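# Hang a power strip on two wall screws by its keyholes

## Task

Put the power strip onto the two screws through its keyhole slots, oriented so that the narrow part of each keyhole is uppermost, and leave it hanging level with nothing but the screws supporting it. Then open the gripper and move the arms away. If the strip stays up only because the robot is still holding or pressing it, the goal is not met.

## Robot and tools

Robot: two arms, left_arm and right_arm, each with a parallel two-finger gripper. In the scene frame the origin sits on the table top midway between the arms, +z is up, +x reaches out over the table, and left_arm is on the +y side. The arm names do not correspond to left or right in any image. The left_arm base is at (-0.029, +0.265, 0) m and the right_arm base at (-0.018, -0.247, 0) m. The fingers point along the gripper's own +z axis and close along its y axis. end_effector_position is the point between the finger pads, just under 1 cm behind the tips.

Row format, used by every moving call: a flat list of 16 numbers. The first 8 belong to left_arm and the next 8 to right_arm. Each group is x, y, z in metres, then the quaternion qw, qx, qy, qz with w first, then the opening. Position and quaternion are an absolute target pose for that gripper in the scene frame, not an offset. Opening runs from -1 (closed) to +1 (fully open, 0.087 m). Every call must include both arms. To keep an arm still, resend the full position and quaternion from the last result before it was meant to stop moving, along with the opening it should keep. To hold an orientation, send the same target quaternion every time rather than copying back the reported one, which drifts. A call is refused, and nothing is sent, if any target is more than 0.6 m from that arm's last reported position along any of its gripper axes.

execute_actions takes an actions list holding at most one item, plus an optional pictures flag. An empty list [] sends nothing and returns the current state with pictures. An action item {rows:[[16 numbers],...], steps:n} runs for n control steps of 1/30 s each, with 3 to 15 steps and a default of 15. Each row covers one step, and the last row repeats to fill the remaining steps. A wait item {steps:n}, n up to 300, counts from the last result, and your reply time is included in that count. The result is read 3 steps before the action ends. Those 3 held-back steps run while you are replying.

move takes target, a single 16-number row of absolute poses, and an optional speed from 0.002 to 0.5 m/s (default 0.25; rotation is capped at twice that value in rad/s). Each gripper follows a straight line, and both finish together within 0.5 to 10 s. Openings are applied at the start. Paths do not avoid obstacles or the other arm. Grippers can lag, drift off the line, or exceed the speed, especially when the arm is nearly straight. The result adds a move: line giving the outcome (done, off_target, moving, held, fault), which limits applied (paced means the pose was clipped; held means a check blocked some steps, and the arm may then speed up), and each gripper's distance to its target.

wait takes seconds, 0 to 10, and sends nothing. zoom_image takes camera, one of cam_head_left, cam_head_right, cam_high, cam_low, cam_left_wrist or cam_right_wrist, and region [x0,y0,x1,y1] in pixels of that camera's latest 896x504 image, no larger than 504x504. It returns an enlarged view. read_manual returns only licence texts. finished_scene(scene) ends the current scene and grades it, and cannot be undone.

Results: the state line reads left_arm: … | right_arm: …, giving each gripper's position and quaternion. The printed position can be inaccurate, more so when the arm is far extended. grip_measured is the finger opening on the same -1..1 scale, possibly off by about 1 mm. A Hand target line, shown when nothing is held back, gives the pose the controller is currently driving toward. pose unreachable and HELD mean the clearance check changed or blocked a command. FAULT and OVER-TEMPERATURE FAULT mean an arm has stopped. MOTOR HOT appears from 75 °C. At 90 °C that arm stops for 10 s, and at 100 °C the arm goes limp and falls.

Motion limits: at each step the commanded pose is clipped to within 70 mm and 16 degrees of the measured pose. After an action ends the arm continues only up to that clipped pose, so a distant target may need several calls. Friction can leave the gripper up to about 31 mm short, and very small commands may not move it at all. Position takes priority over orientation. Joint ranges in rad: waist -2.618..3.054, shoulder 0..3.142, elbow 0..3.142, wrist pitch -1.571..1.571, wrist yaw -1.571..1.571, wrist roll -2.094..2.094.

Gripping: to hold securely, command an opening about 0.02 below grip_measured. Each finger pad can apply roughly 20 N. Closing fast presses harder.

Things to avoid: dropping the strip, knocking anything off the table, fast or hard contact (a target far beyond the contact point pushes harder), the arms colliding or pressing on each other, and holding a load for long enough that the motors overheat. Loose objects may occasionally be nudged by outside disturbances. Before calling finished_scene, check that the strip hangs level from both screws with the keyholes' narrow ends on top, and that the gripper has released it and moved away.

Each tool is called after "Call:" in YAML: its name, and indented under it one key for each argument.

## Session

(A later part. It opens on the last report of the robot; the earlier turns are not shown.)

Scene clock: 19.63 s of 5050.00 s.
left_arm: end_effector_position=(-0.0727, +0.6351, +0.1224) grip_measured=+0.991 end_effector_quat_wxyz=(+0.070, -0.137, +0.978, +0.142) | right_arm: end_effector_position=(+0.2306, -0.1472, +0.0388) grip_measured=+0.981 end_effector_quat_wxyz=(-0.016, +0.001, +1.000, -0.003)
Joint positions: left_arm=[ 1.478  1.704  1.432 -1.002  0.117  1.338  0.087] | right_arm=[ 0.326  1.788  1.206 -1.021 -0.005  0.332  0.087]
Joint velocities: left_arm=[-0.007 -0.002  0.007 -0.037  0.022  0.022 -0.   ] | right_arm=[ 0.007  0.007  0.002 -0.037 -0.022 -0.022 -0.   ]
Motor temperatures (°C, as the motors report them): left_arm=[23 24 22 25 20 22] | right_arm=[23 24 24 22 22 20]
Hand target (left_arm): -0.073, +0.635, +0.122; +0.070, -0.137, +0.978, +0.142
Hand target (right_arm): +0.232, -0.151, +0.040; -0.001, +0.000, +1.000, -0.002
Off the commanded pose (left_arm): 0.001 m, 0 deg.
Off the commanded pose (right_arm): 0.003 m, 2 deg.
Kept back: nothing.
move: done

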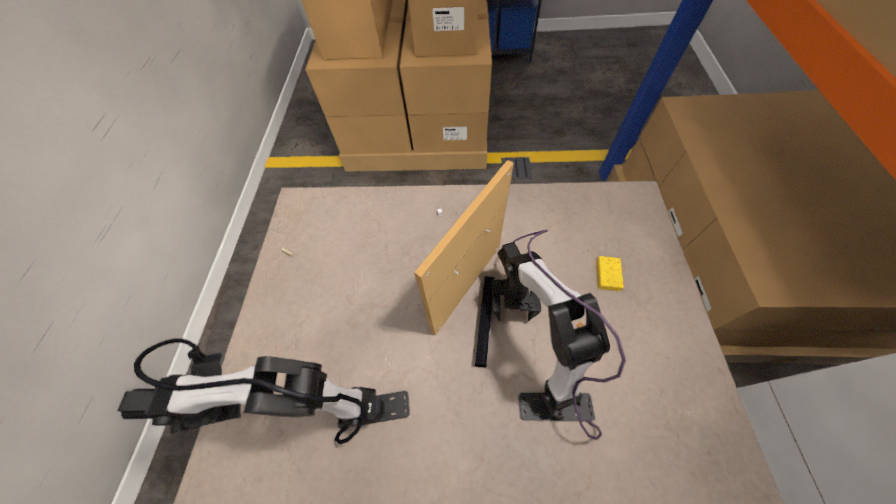

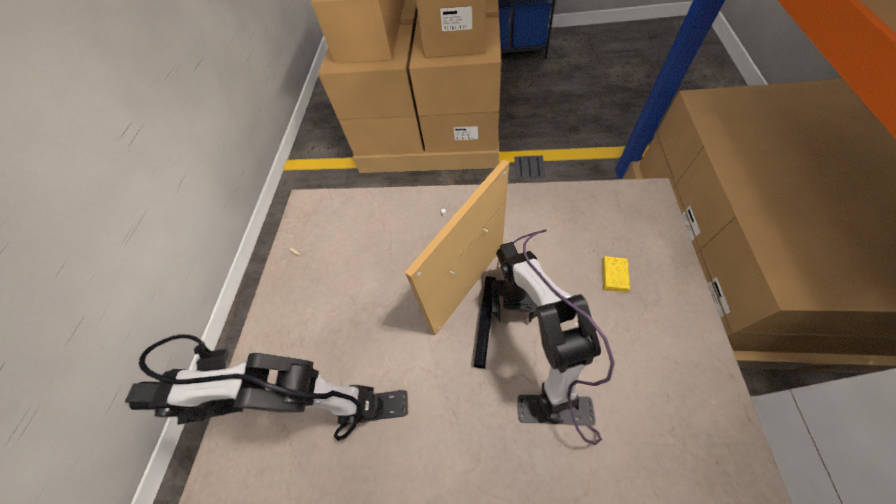

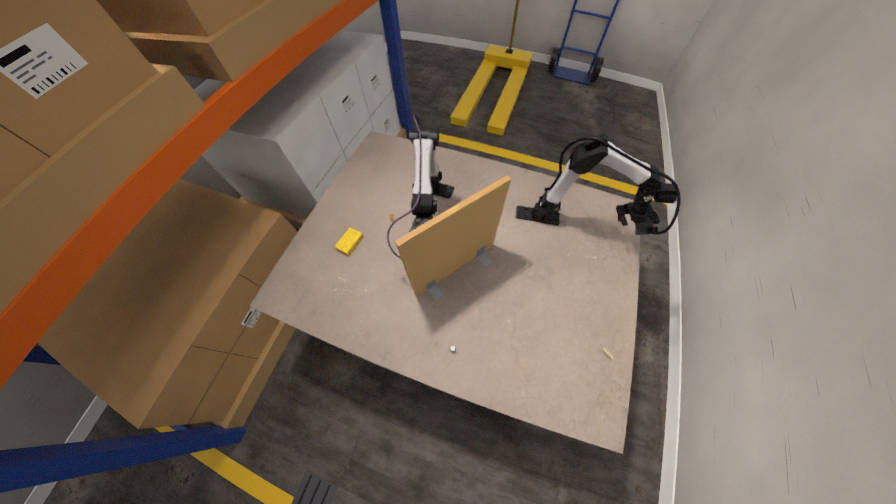

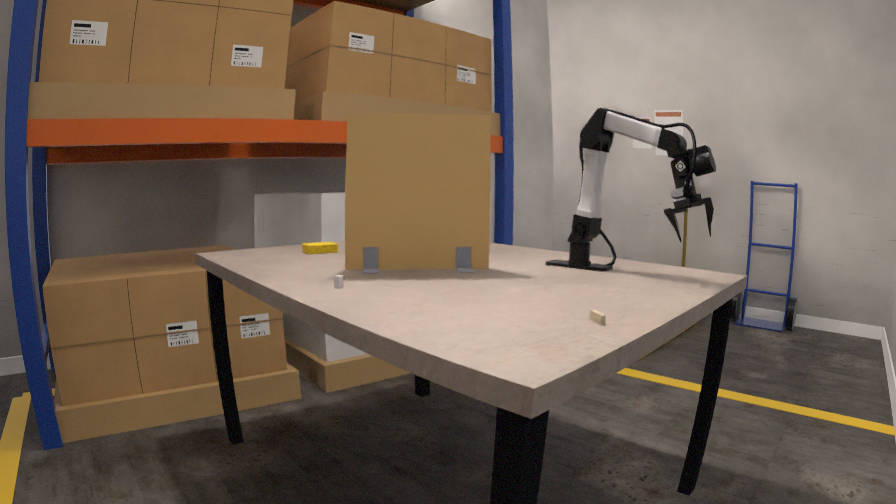

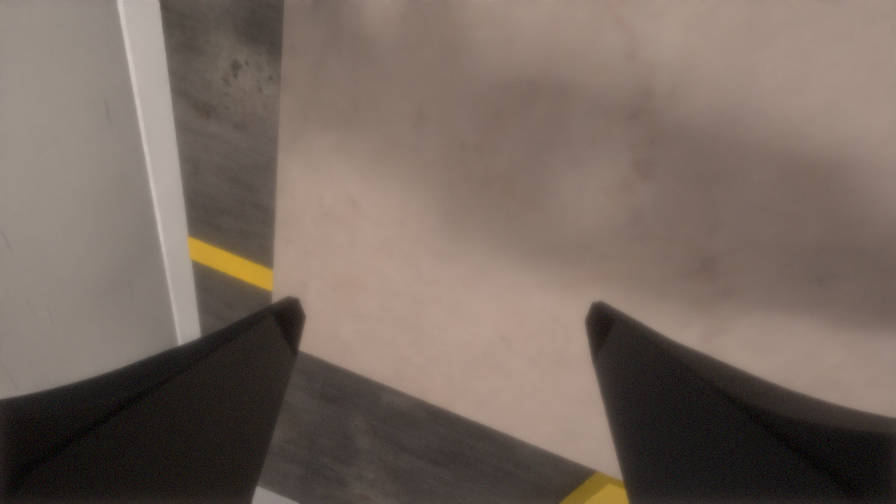

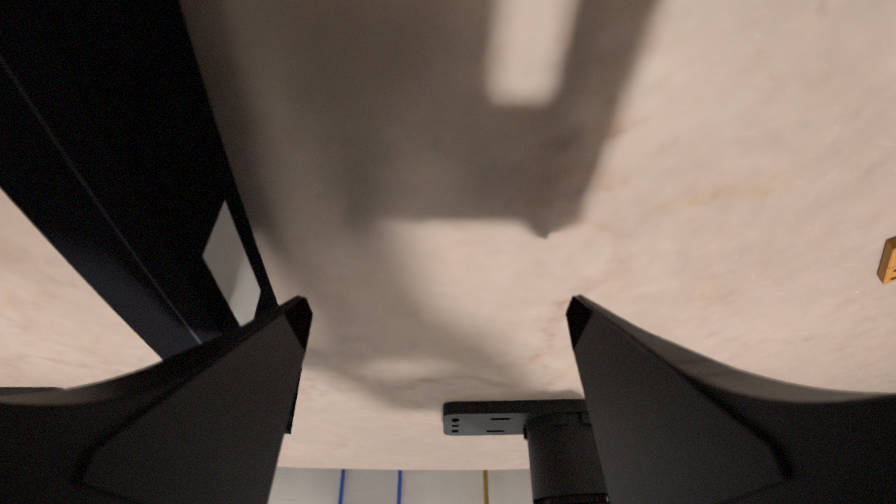

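Call:
move:
  target: [-0.073,0.635,0.122,0.07,-0.137,0.978,0.142,1, 0.2,-0.14,0.09,0,0,1,0,1]

Call:
move:
  target: [-0.073,0.635,0.122,0.07,-0.137,0.978,0.142,1, 0.165,-0.055,0.09,0,0,1,0,1]

Call:
move:
  target: [-0.073,0.635,0.122,0.07,-0.137,0.978,0.142,1, 0.165,-0.055,0.022,0,0,1,0,1]
  speed: 0.1

Call:
move:
  target: [-0.073,0.635,0.122,0.07,-0.137,0.978,0.142,1, 0.165,-0.055,0.022,0,0,1,0,-0.5]

Call:
move:
  target: [-0.073,0.635,0.122,0.07,-0.137,0.978,0.142,1, 0.2,-0.17,0.04,0,0,0.866,0.5,-0.5]
  speed: 0.1

Scene clock: 20.83 s of 5050.00 s.
left_arm: end_effector_position=(-0.0727, +0.6351, +0.1224) grip_measured=+0.991 end_effector_quat_wxyz=(+0.070, -0.137, +0.978, +0.142) | right_arm: end_effector_position=(+0.2010, -0.1417, +0.0826) grip_measured=+0.981 end_effector_quat_wxyz=(-0.005, +0.000, +1.000, +0.001)
Joint positions: left_arm=[ 1.478  1.704  1.432 -1.002  0.117  1.338  0.087] | right_arm=[ 0.379  1.627  1.206 -1.158 -0.005  0.383  0.087]
Joint velocities: left_arm=[-0.007 -0.007 -0.012  0.007  0.007 -0.022 -0.001] | right_arm=[-0.012 -0.007 -0.007 -0.051  0.007  0.022  0.   ]
Motor temperatures (°C, as the motors report them): left_arm=[23 24 22 25 20 22] | right_arm=[23 24 24 22 22 20]
Hand target (left_arm): -0.073, +0.635, +0.122; +0.070, -0.137, +0.978, +0.142
Hand target (right_arm): +0.200, -0.140, +0.090; +0.000, +0.000, +1.000, +0.001
Off the commanded pose (left_arm): 0.001 m, 0 deg.
Off the commanded pose (right_arm): 0.008 m, 1 deg.
Kept back: nothing.
move: done

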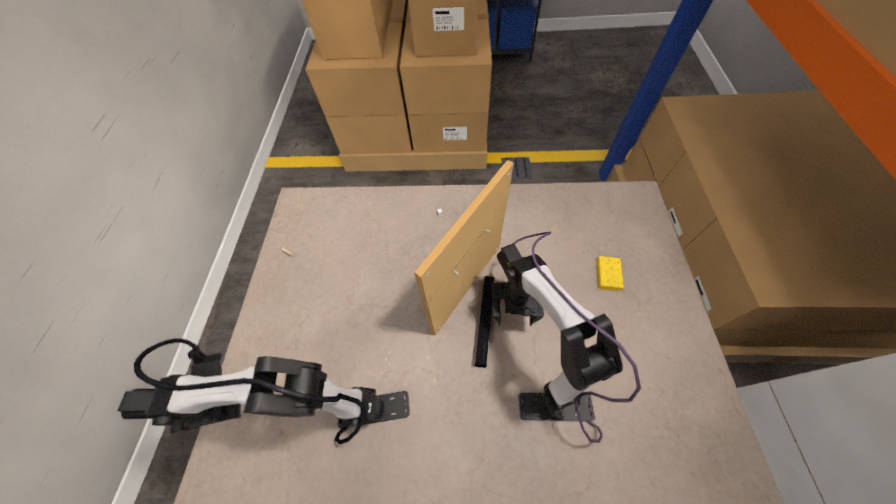

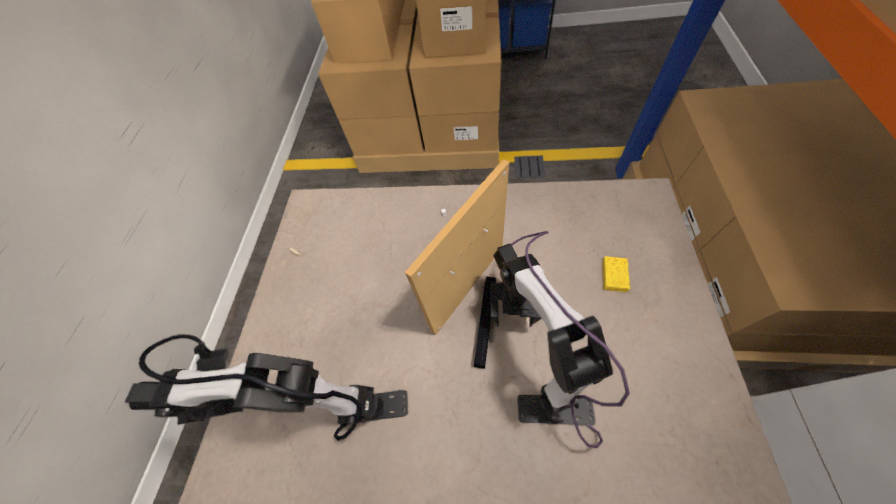

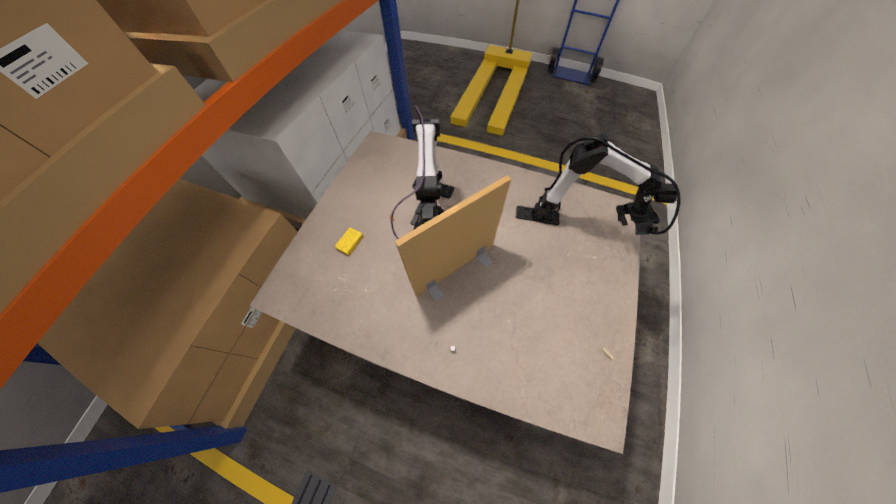

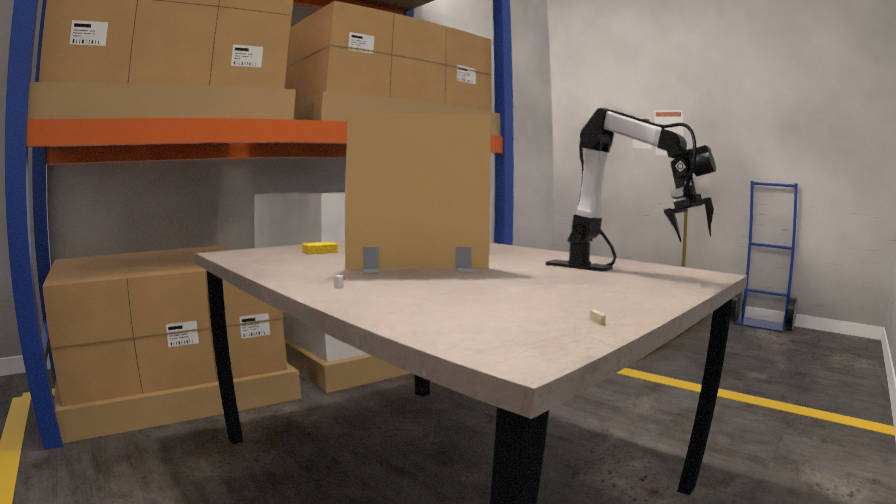

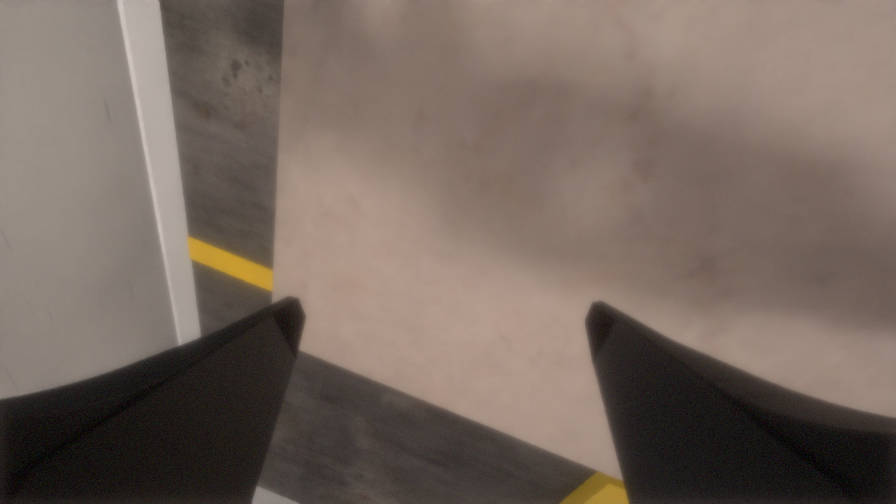

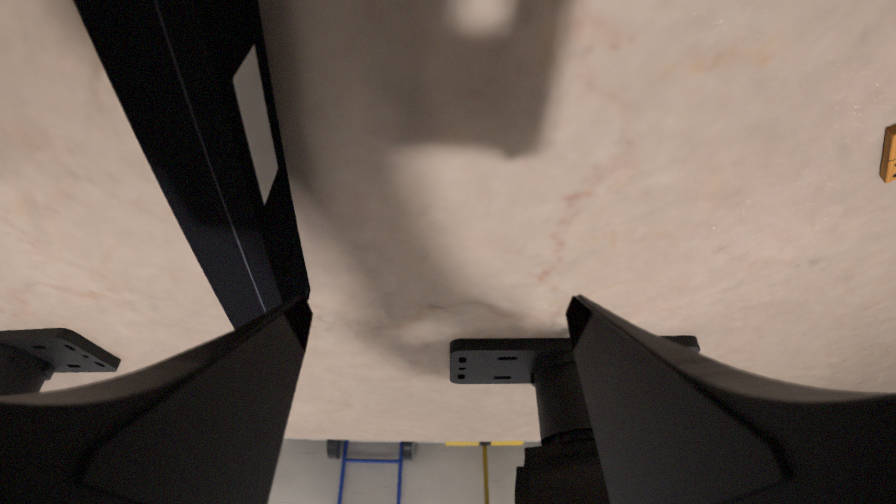

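Scene clock: 21.87 s of 5050.00 s.
left_arm: end_effector_position=(-0.0727, +0.6351, +0.1224) grip_measured=+0.991 end_effector_quat_wxyz=(+0.070, -0.137, +0.978, +0.142) | right_arm: end_effector_position=(+0.1628, -0.0567, +0.0872) grip_measured=+0.981 end_effector_quat_wxyz=(+0.003, -0.003, +1.000, +0.006)
Joint positions: left_arm=[ 1.478  1.704  1.432 -1.002  0.117  1.338  0.087] | right_arm=[ 0.703  1.649  1.251 -1.16  -0.006  0.7    0.087]
Joint velocities: left_arm=[ 0.012  0.002  0.017 -0.051 -0.007 -0.081  0.001] | right_arm=[-0.007 -0.007 -0.002 -0.007 -0.007  0.022  0.   ]
Motor temperatures (°C, as the motors report them): left_arm=[23 24 22 25 20 22] | right_arm=[23 24 25 22 22 20]
Hand target (left_arm): -0.073, +0.635, +0.122; +0.070, -0.137, +0.978, +0.142
Hand target (right_arm): +0.164, -0.054, +0.090; +0.002, +0.000, +1.000, +0.003
Off the commanded pose (left_arm): 0.001 m, 0 deg.
Off the commanded pose (right_arm): 0.004 m, 1 deg.
Kept back: nothing.
move: done

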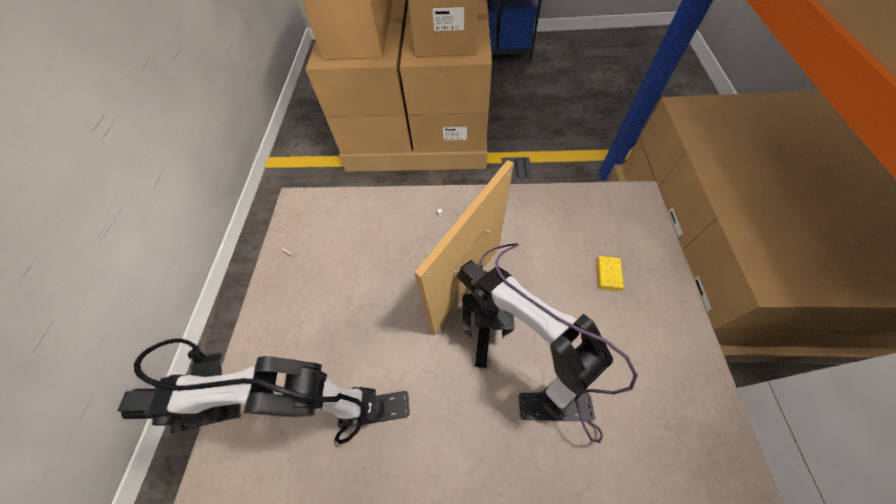

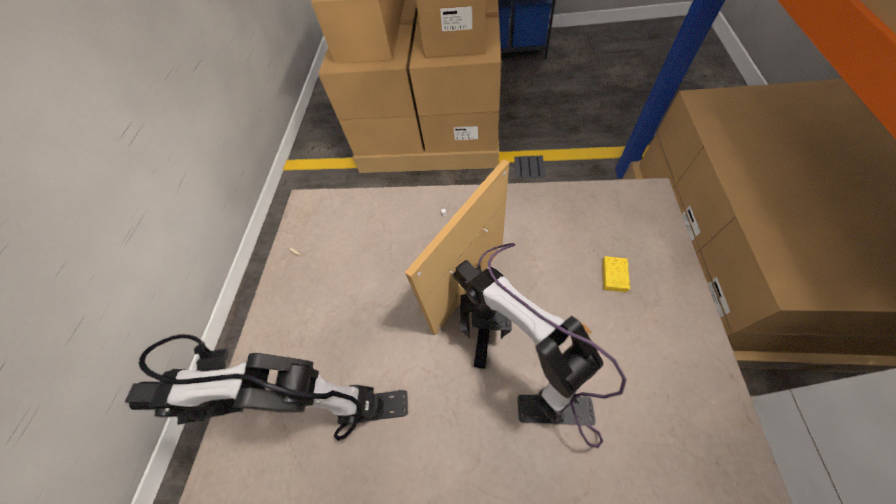

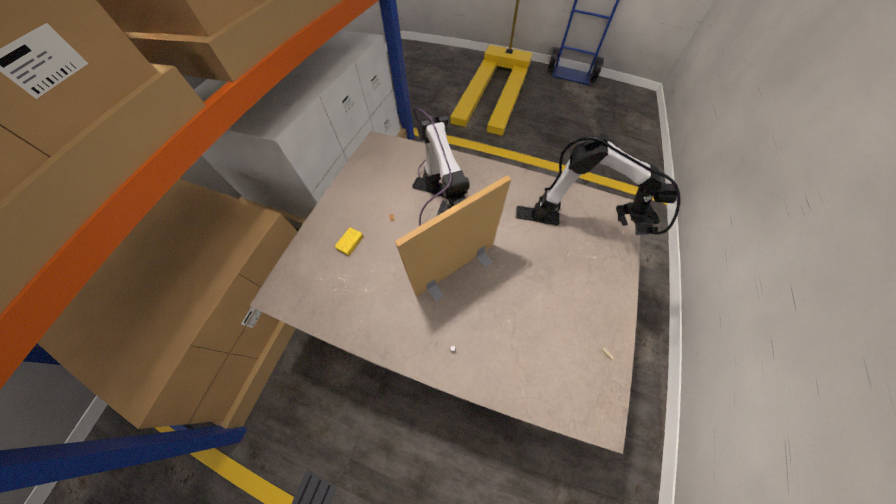

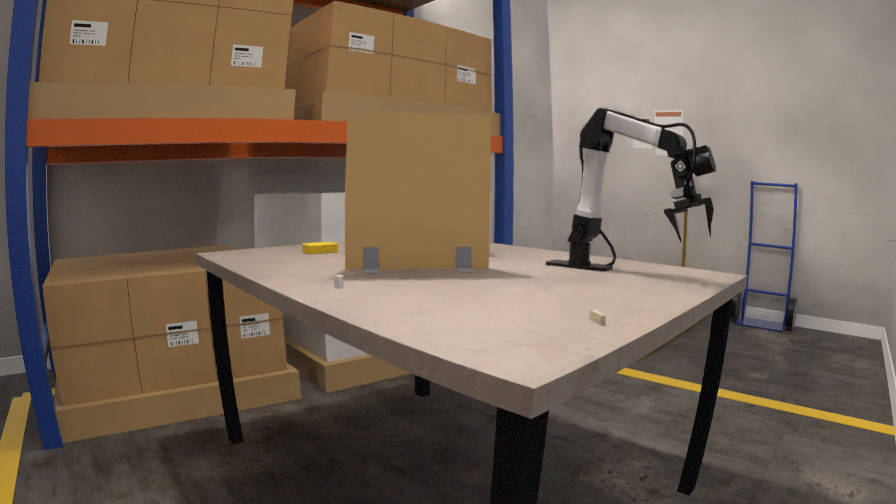

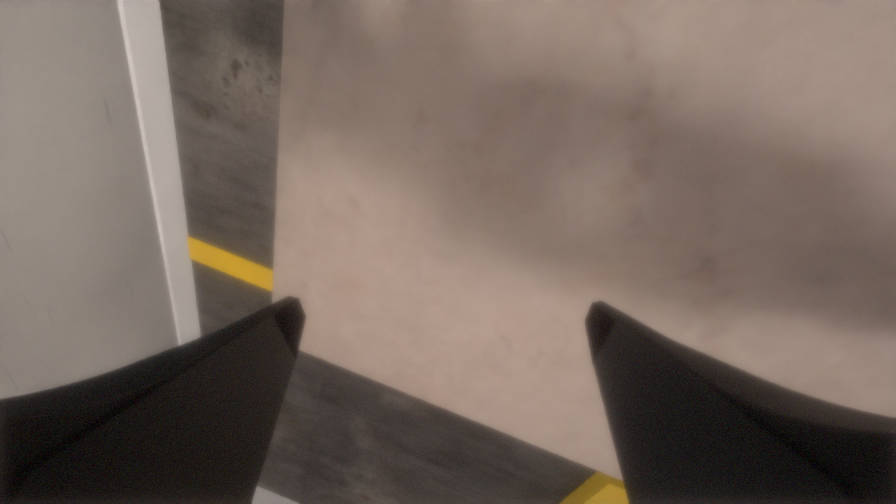

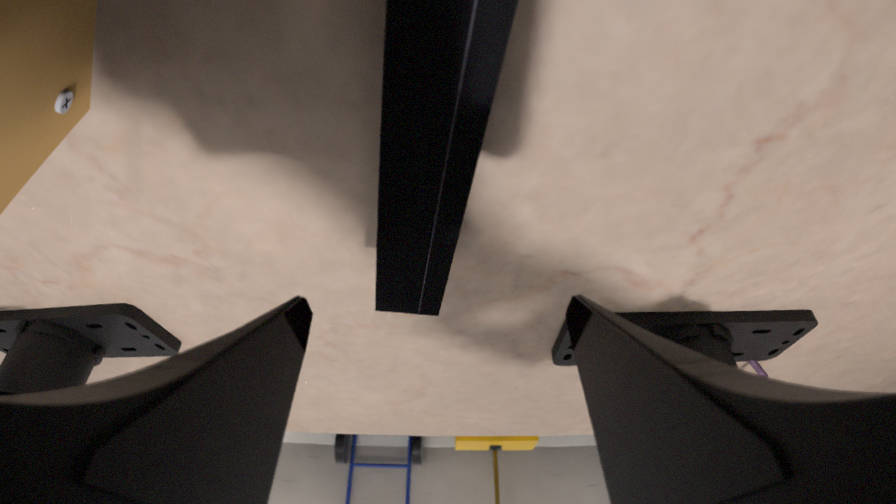

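Scene clock: 23.07 s of 5050.00 s.
left_arm: end_effector_position=(-0.0727, +0.6351, +0.1224) grip_measured=+0.991 end_effector_quat_wxyz=(+0.070, -0.137, +0.978, +0.142) | right_arm: end_effector_position=(+0.1658, -0.0542, +0.0292) grip_measured=+0.981 end_effector_quat_wxyz=(+0.000, -0.003, +1.000, +0.004)
Joint positions: left_arm=[ 1.478  1.704  1.432 -1.002  0.117  1.338  0.087] | right_arm=[ 0.703  1.73   1.102 -0.937 -0.006  0.7    0.087]
Joint velocities: left_arm=[-0.022 -0.007  0.007 -0.066  0.066 -0.007  0.   ] | right_arm=[ 0.012 -0.002 -0.022 -0.007 -0.007 -0.066  0.001]
Motor temperatures (°C, as the motors report them): left_arm=[23 24 22 25 20 22] | right_arm=[23 24 25 22 22 20]
Hand target (left_arm): -0.073, +0.635, +0.122; +0.070, -0.137, +0.978, +0.142
Hand target (right_arm): +0.165, -0.055, +0.022; -0.000, -0.000, +1.000, -0.000
Off the commanded pose (left_arm): 0.001 m, 0 deg.
Off the commanded pose (right_arm): 0.007 m, 1 deg.
Kept back: nothing.
move: done

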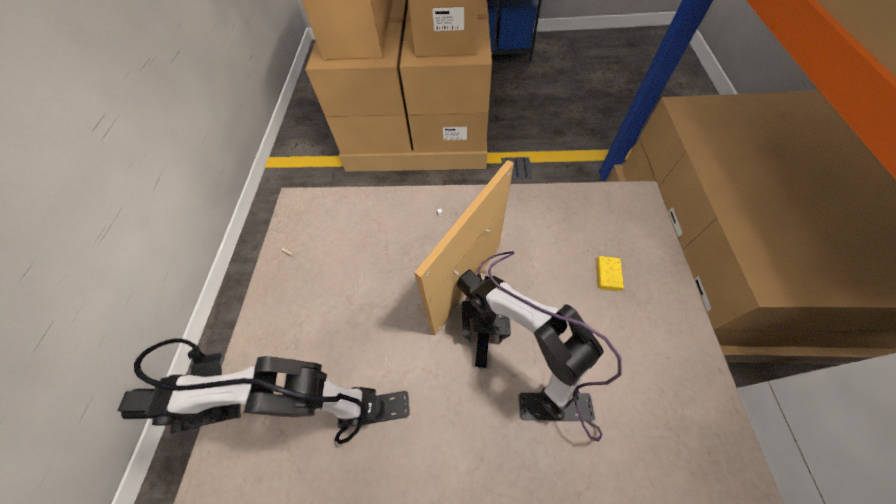

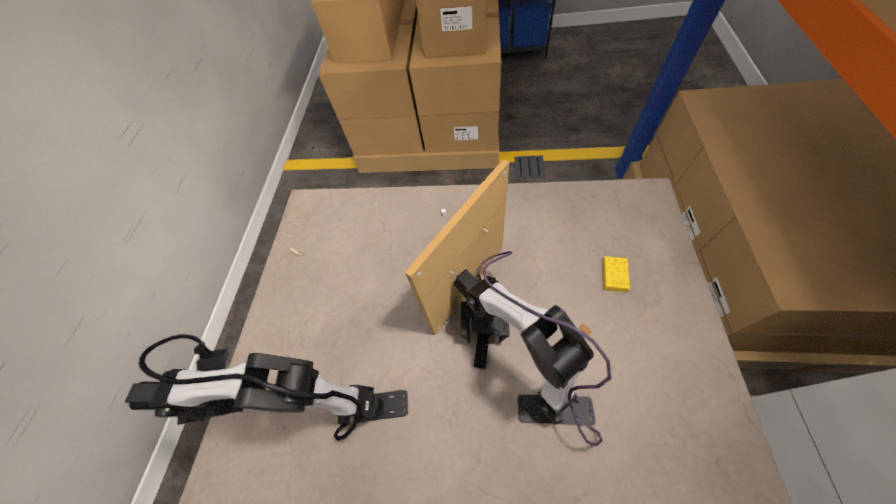

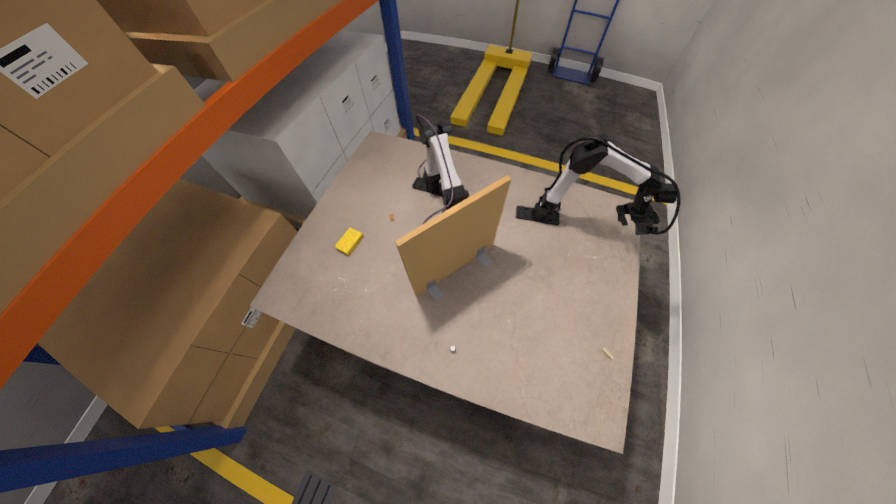

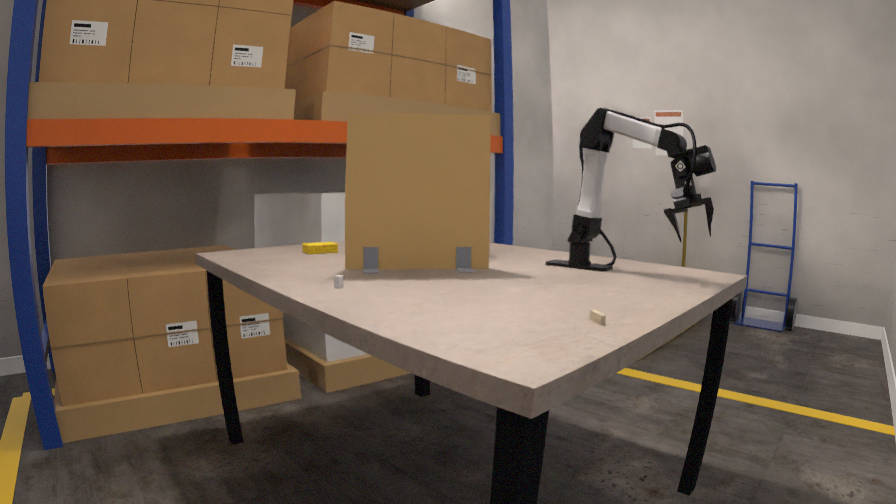

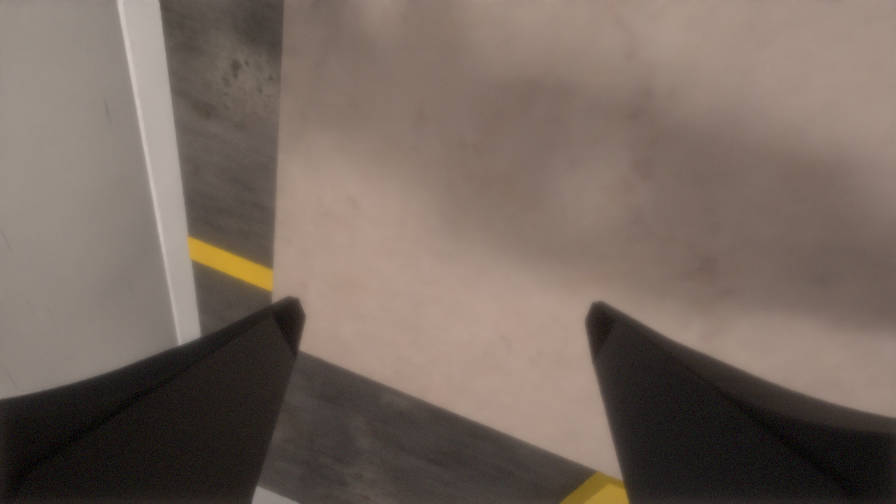

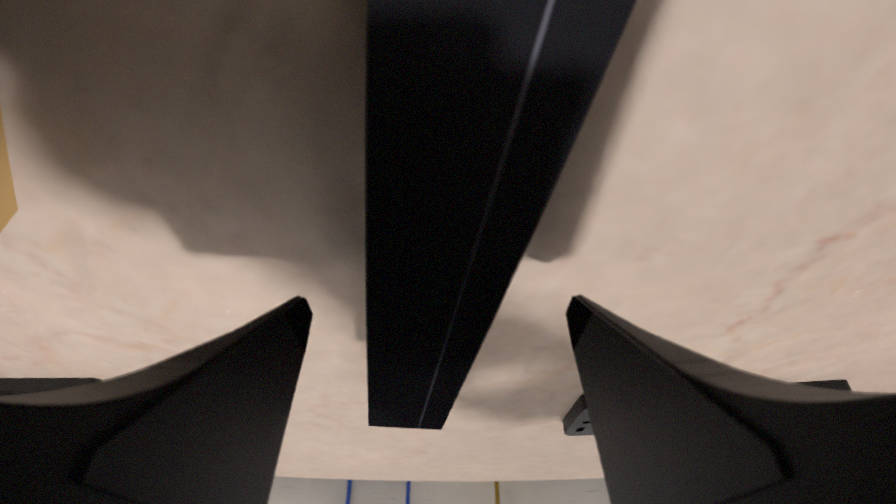

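Scene clock: 23.77 s of 5050.00 s.
left_arm: end_effector_position=(-0.0727, +0.6351, +0.1224) grip_measured=+0.991 end_effector_quat_wxyz=(+0.070, -0.137, +0.978, +0.142) | right_arm: end_effector_position=(+0.1658, -0.0544, +0.0292) grip_measured=-0.283 end_effector_quat_wxyz=(+0.000, -0.001, +1.000, +0.004)
Joint positions: left_arm=[ 1.478  1.704  1.432 -1.002  0.117  1.338  0.087] | right_arm=[ 0.703  1.73   1.102 -0.938 -0.005  0.703  0.031]
Joint velocities: left_arm=[-0.002 -0.007 -0.012 -0.007 -0.037  0.066 -0.001] | right_arm=[ 0.017 -0.002 -0.002 -0.066 -0.037 -0.051 -0.   ]
Motor temperatures (°C, as the motors report them): left_arm=[23 24 22 25 20 22] | right_arm=[23 24 25 22 22 20]
Hand target (left_arm): -0.073, +0.635, +0.122; +0.070, -0.137, +0.978, +0.142
Hand target (right_arm): +0.165, -0.055, +0.022; -0.000, -0.000, +1.000, -0.000
Off the commanded pose (left_arm): 0.001 m, 0 deg.
Off the commanded pose (right_arm): 0.007 m, 0 deg.
Kept back: nothing.
move: done

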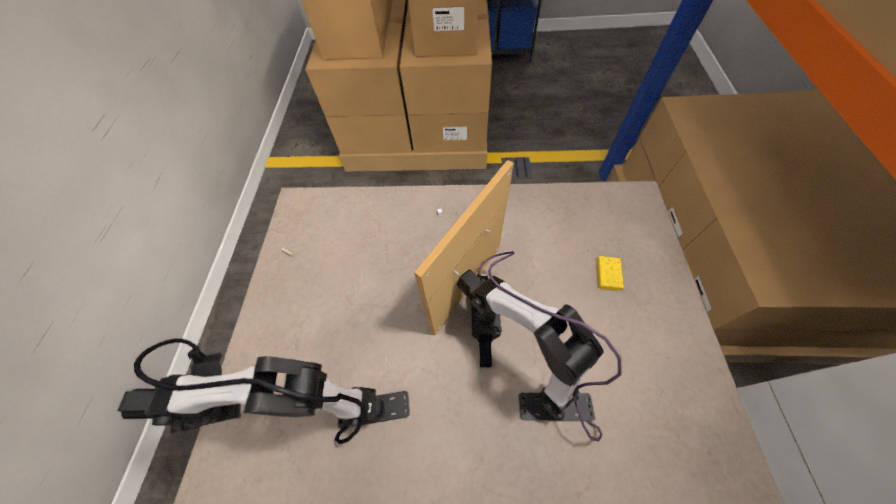

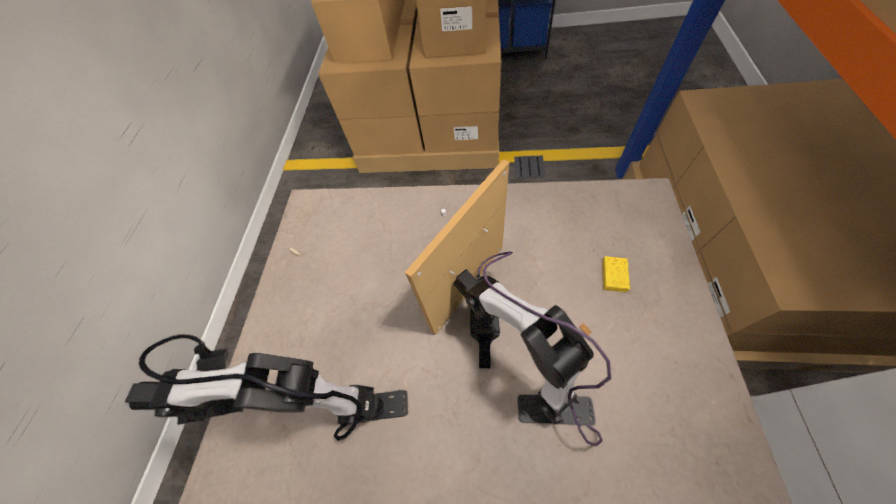

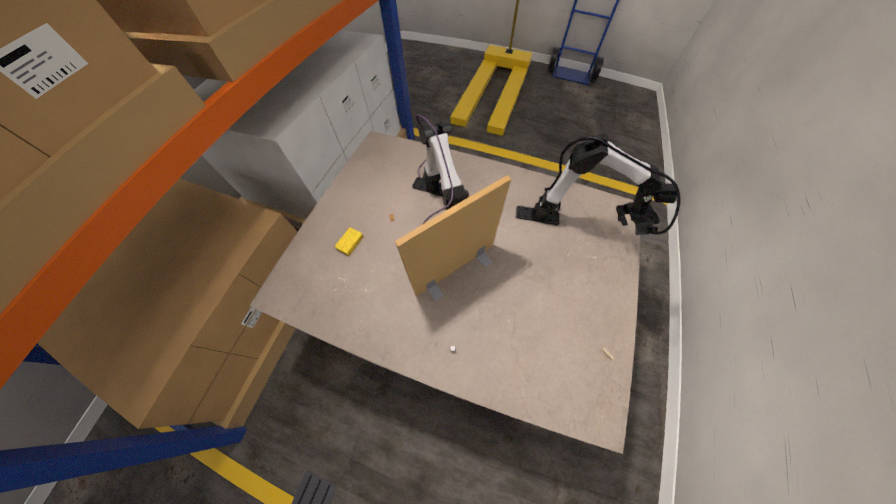

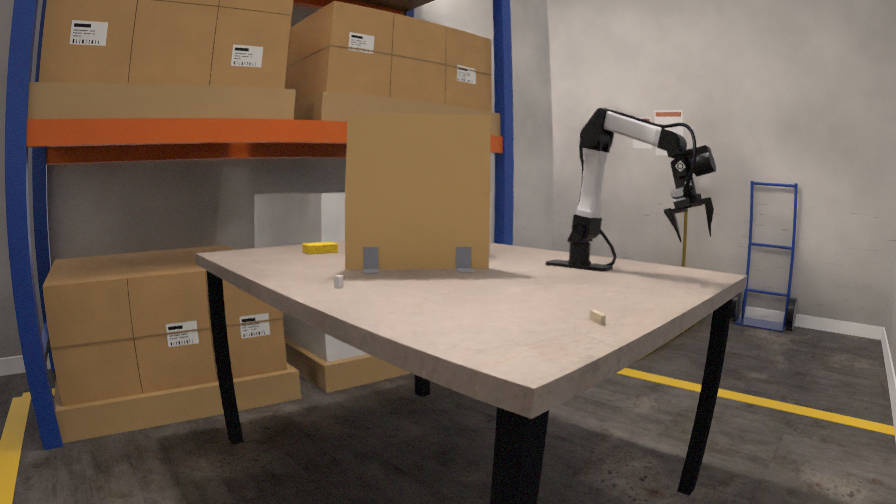

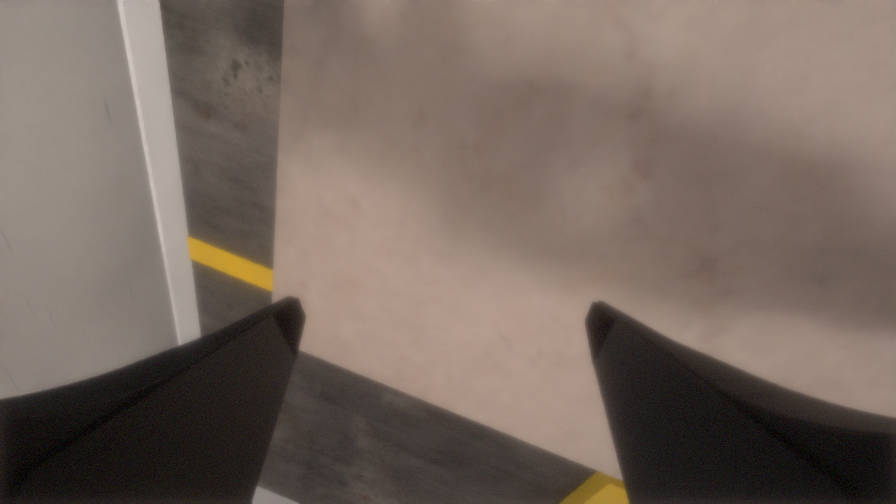

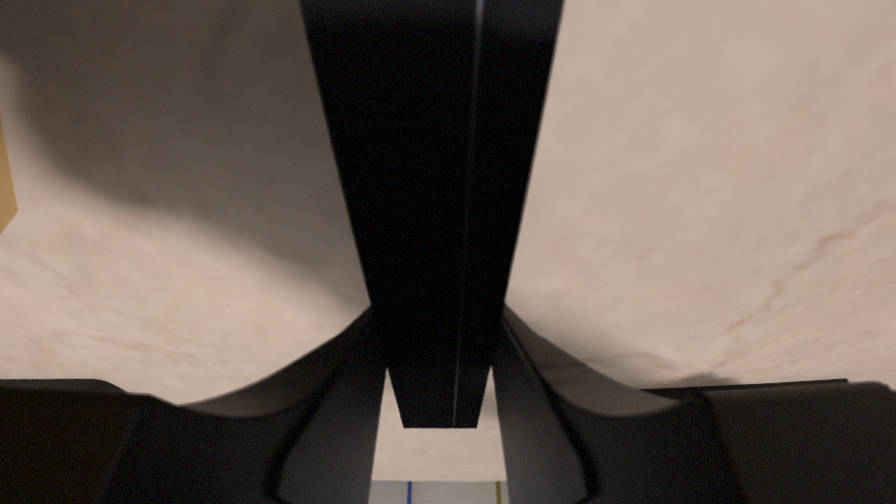

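Scene clock: 29.30 s of 5050.00 s.
left_arm: end_effector_position=(-0.0727, +0.6351, +0.1224) grip_measured=+0.991 end_effector_quat_wxyz=(+0.070, -0.137, +0.978, +0.142) | right_arm: end_effector_position=(+0.1949, -0.1726, +0.0273) grip_measured=-0.283 end_effector_quat_wxyz=(-0.007, -0.010, +0.878, +0.478)
Joint positions: left_arm=[ 1.478  1.704  1.432 -1.002  0.117  1.338  0.087] | right_arm=[-0.274  1.929  0.945 -1.011 -0.933 -0.51   0.031]
Joint velocities: left_arm=[ 0.012  0.007  0.002  0.007  0.022  0.007 -0.   ] | right_arm=[-0.002  0.007 -0.002 -0.037  0.051 -0.051 -0.   ]
Motor temperatures (°C, as the motors report them): left_arm=[23 25 23 25 20 22] | right_arm=[23 24 25 22 22 20]
Hand target (left_arm): -0.073, +0.635, +0.122; +0.070, -0.137, +0.978, +0.142
Hand target (right_arm): +0.198, -0.171, +0.038; -0.010, +0.001, +0.869, +0.495
Off the commanded pose (left_arm): 0.001 m, 0 deg.
Off the commanded pose (right_arm): 0.014 m, 3 deg.
Kept back: nothing.
move: off_target (right_arm)

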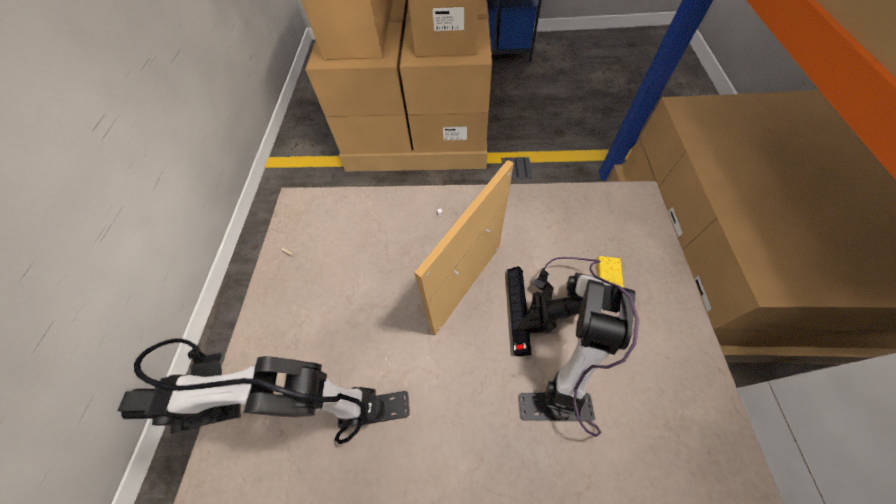

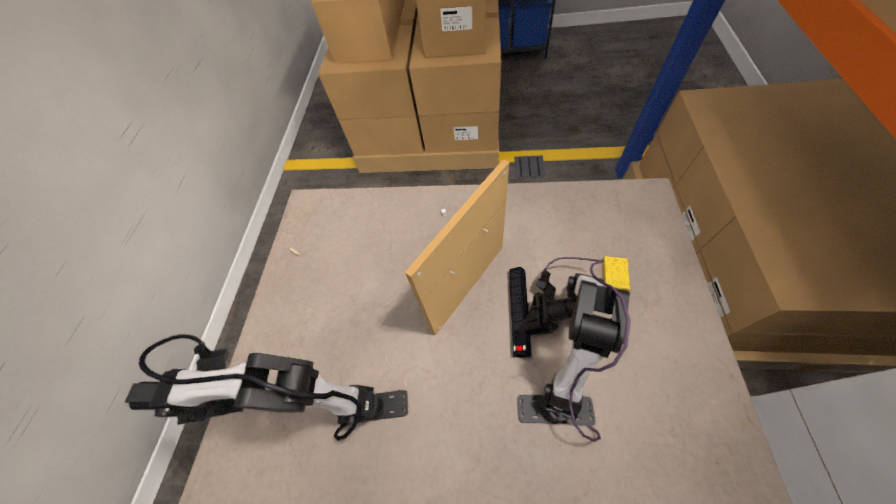

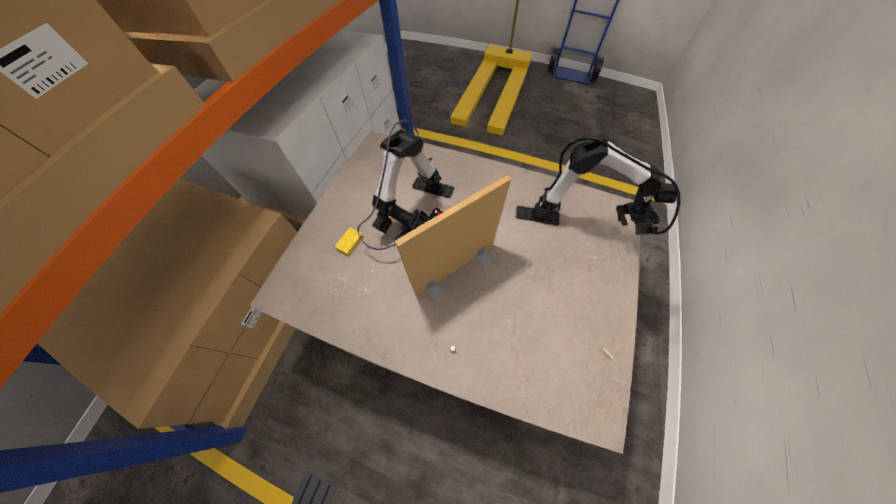

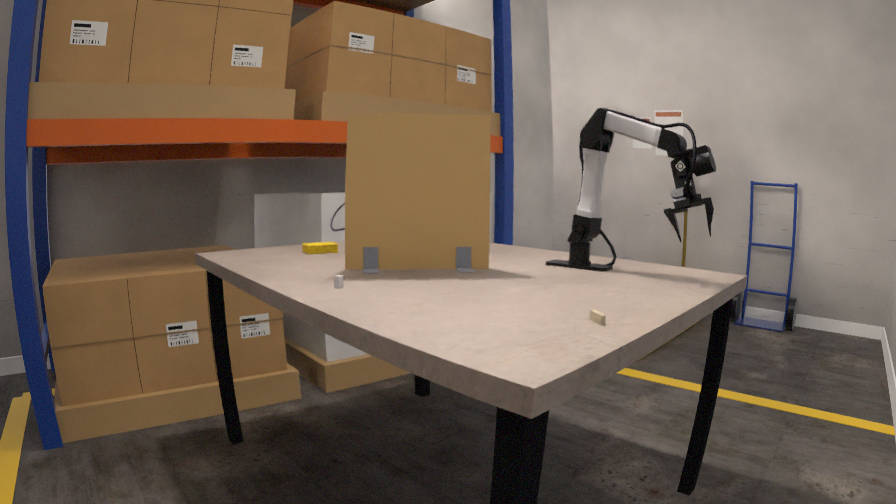

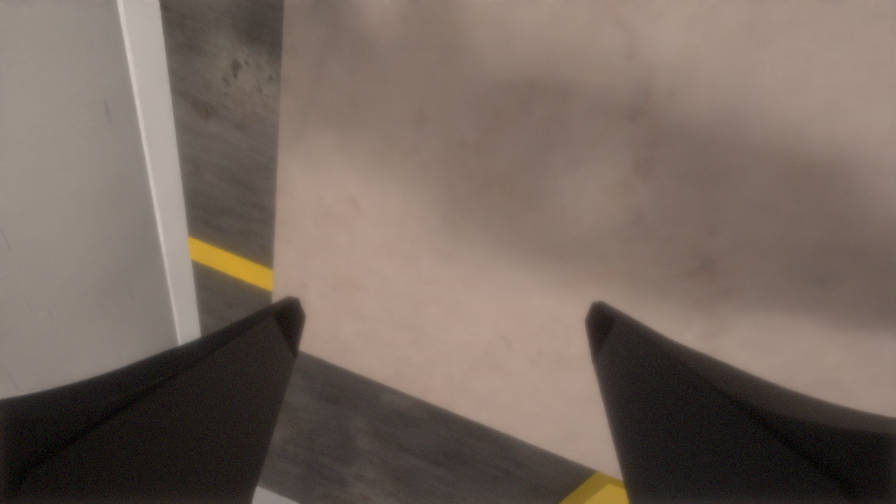

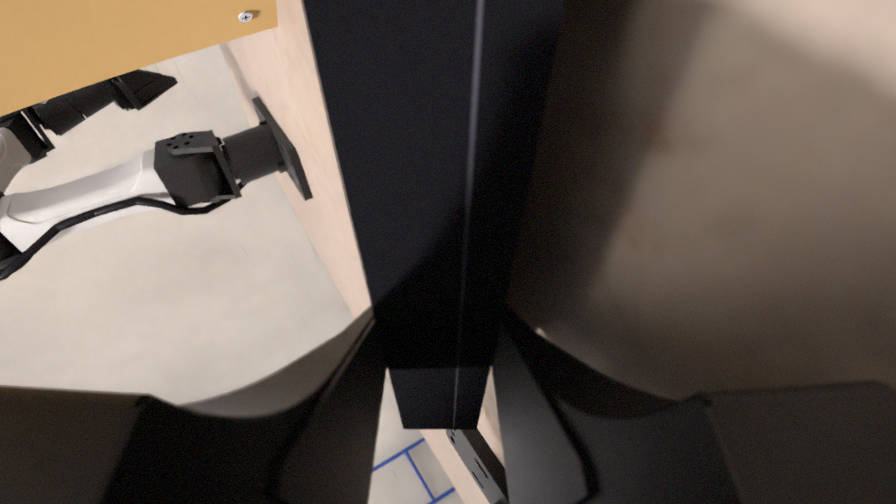

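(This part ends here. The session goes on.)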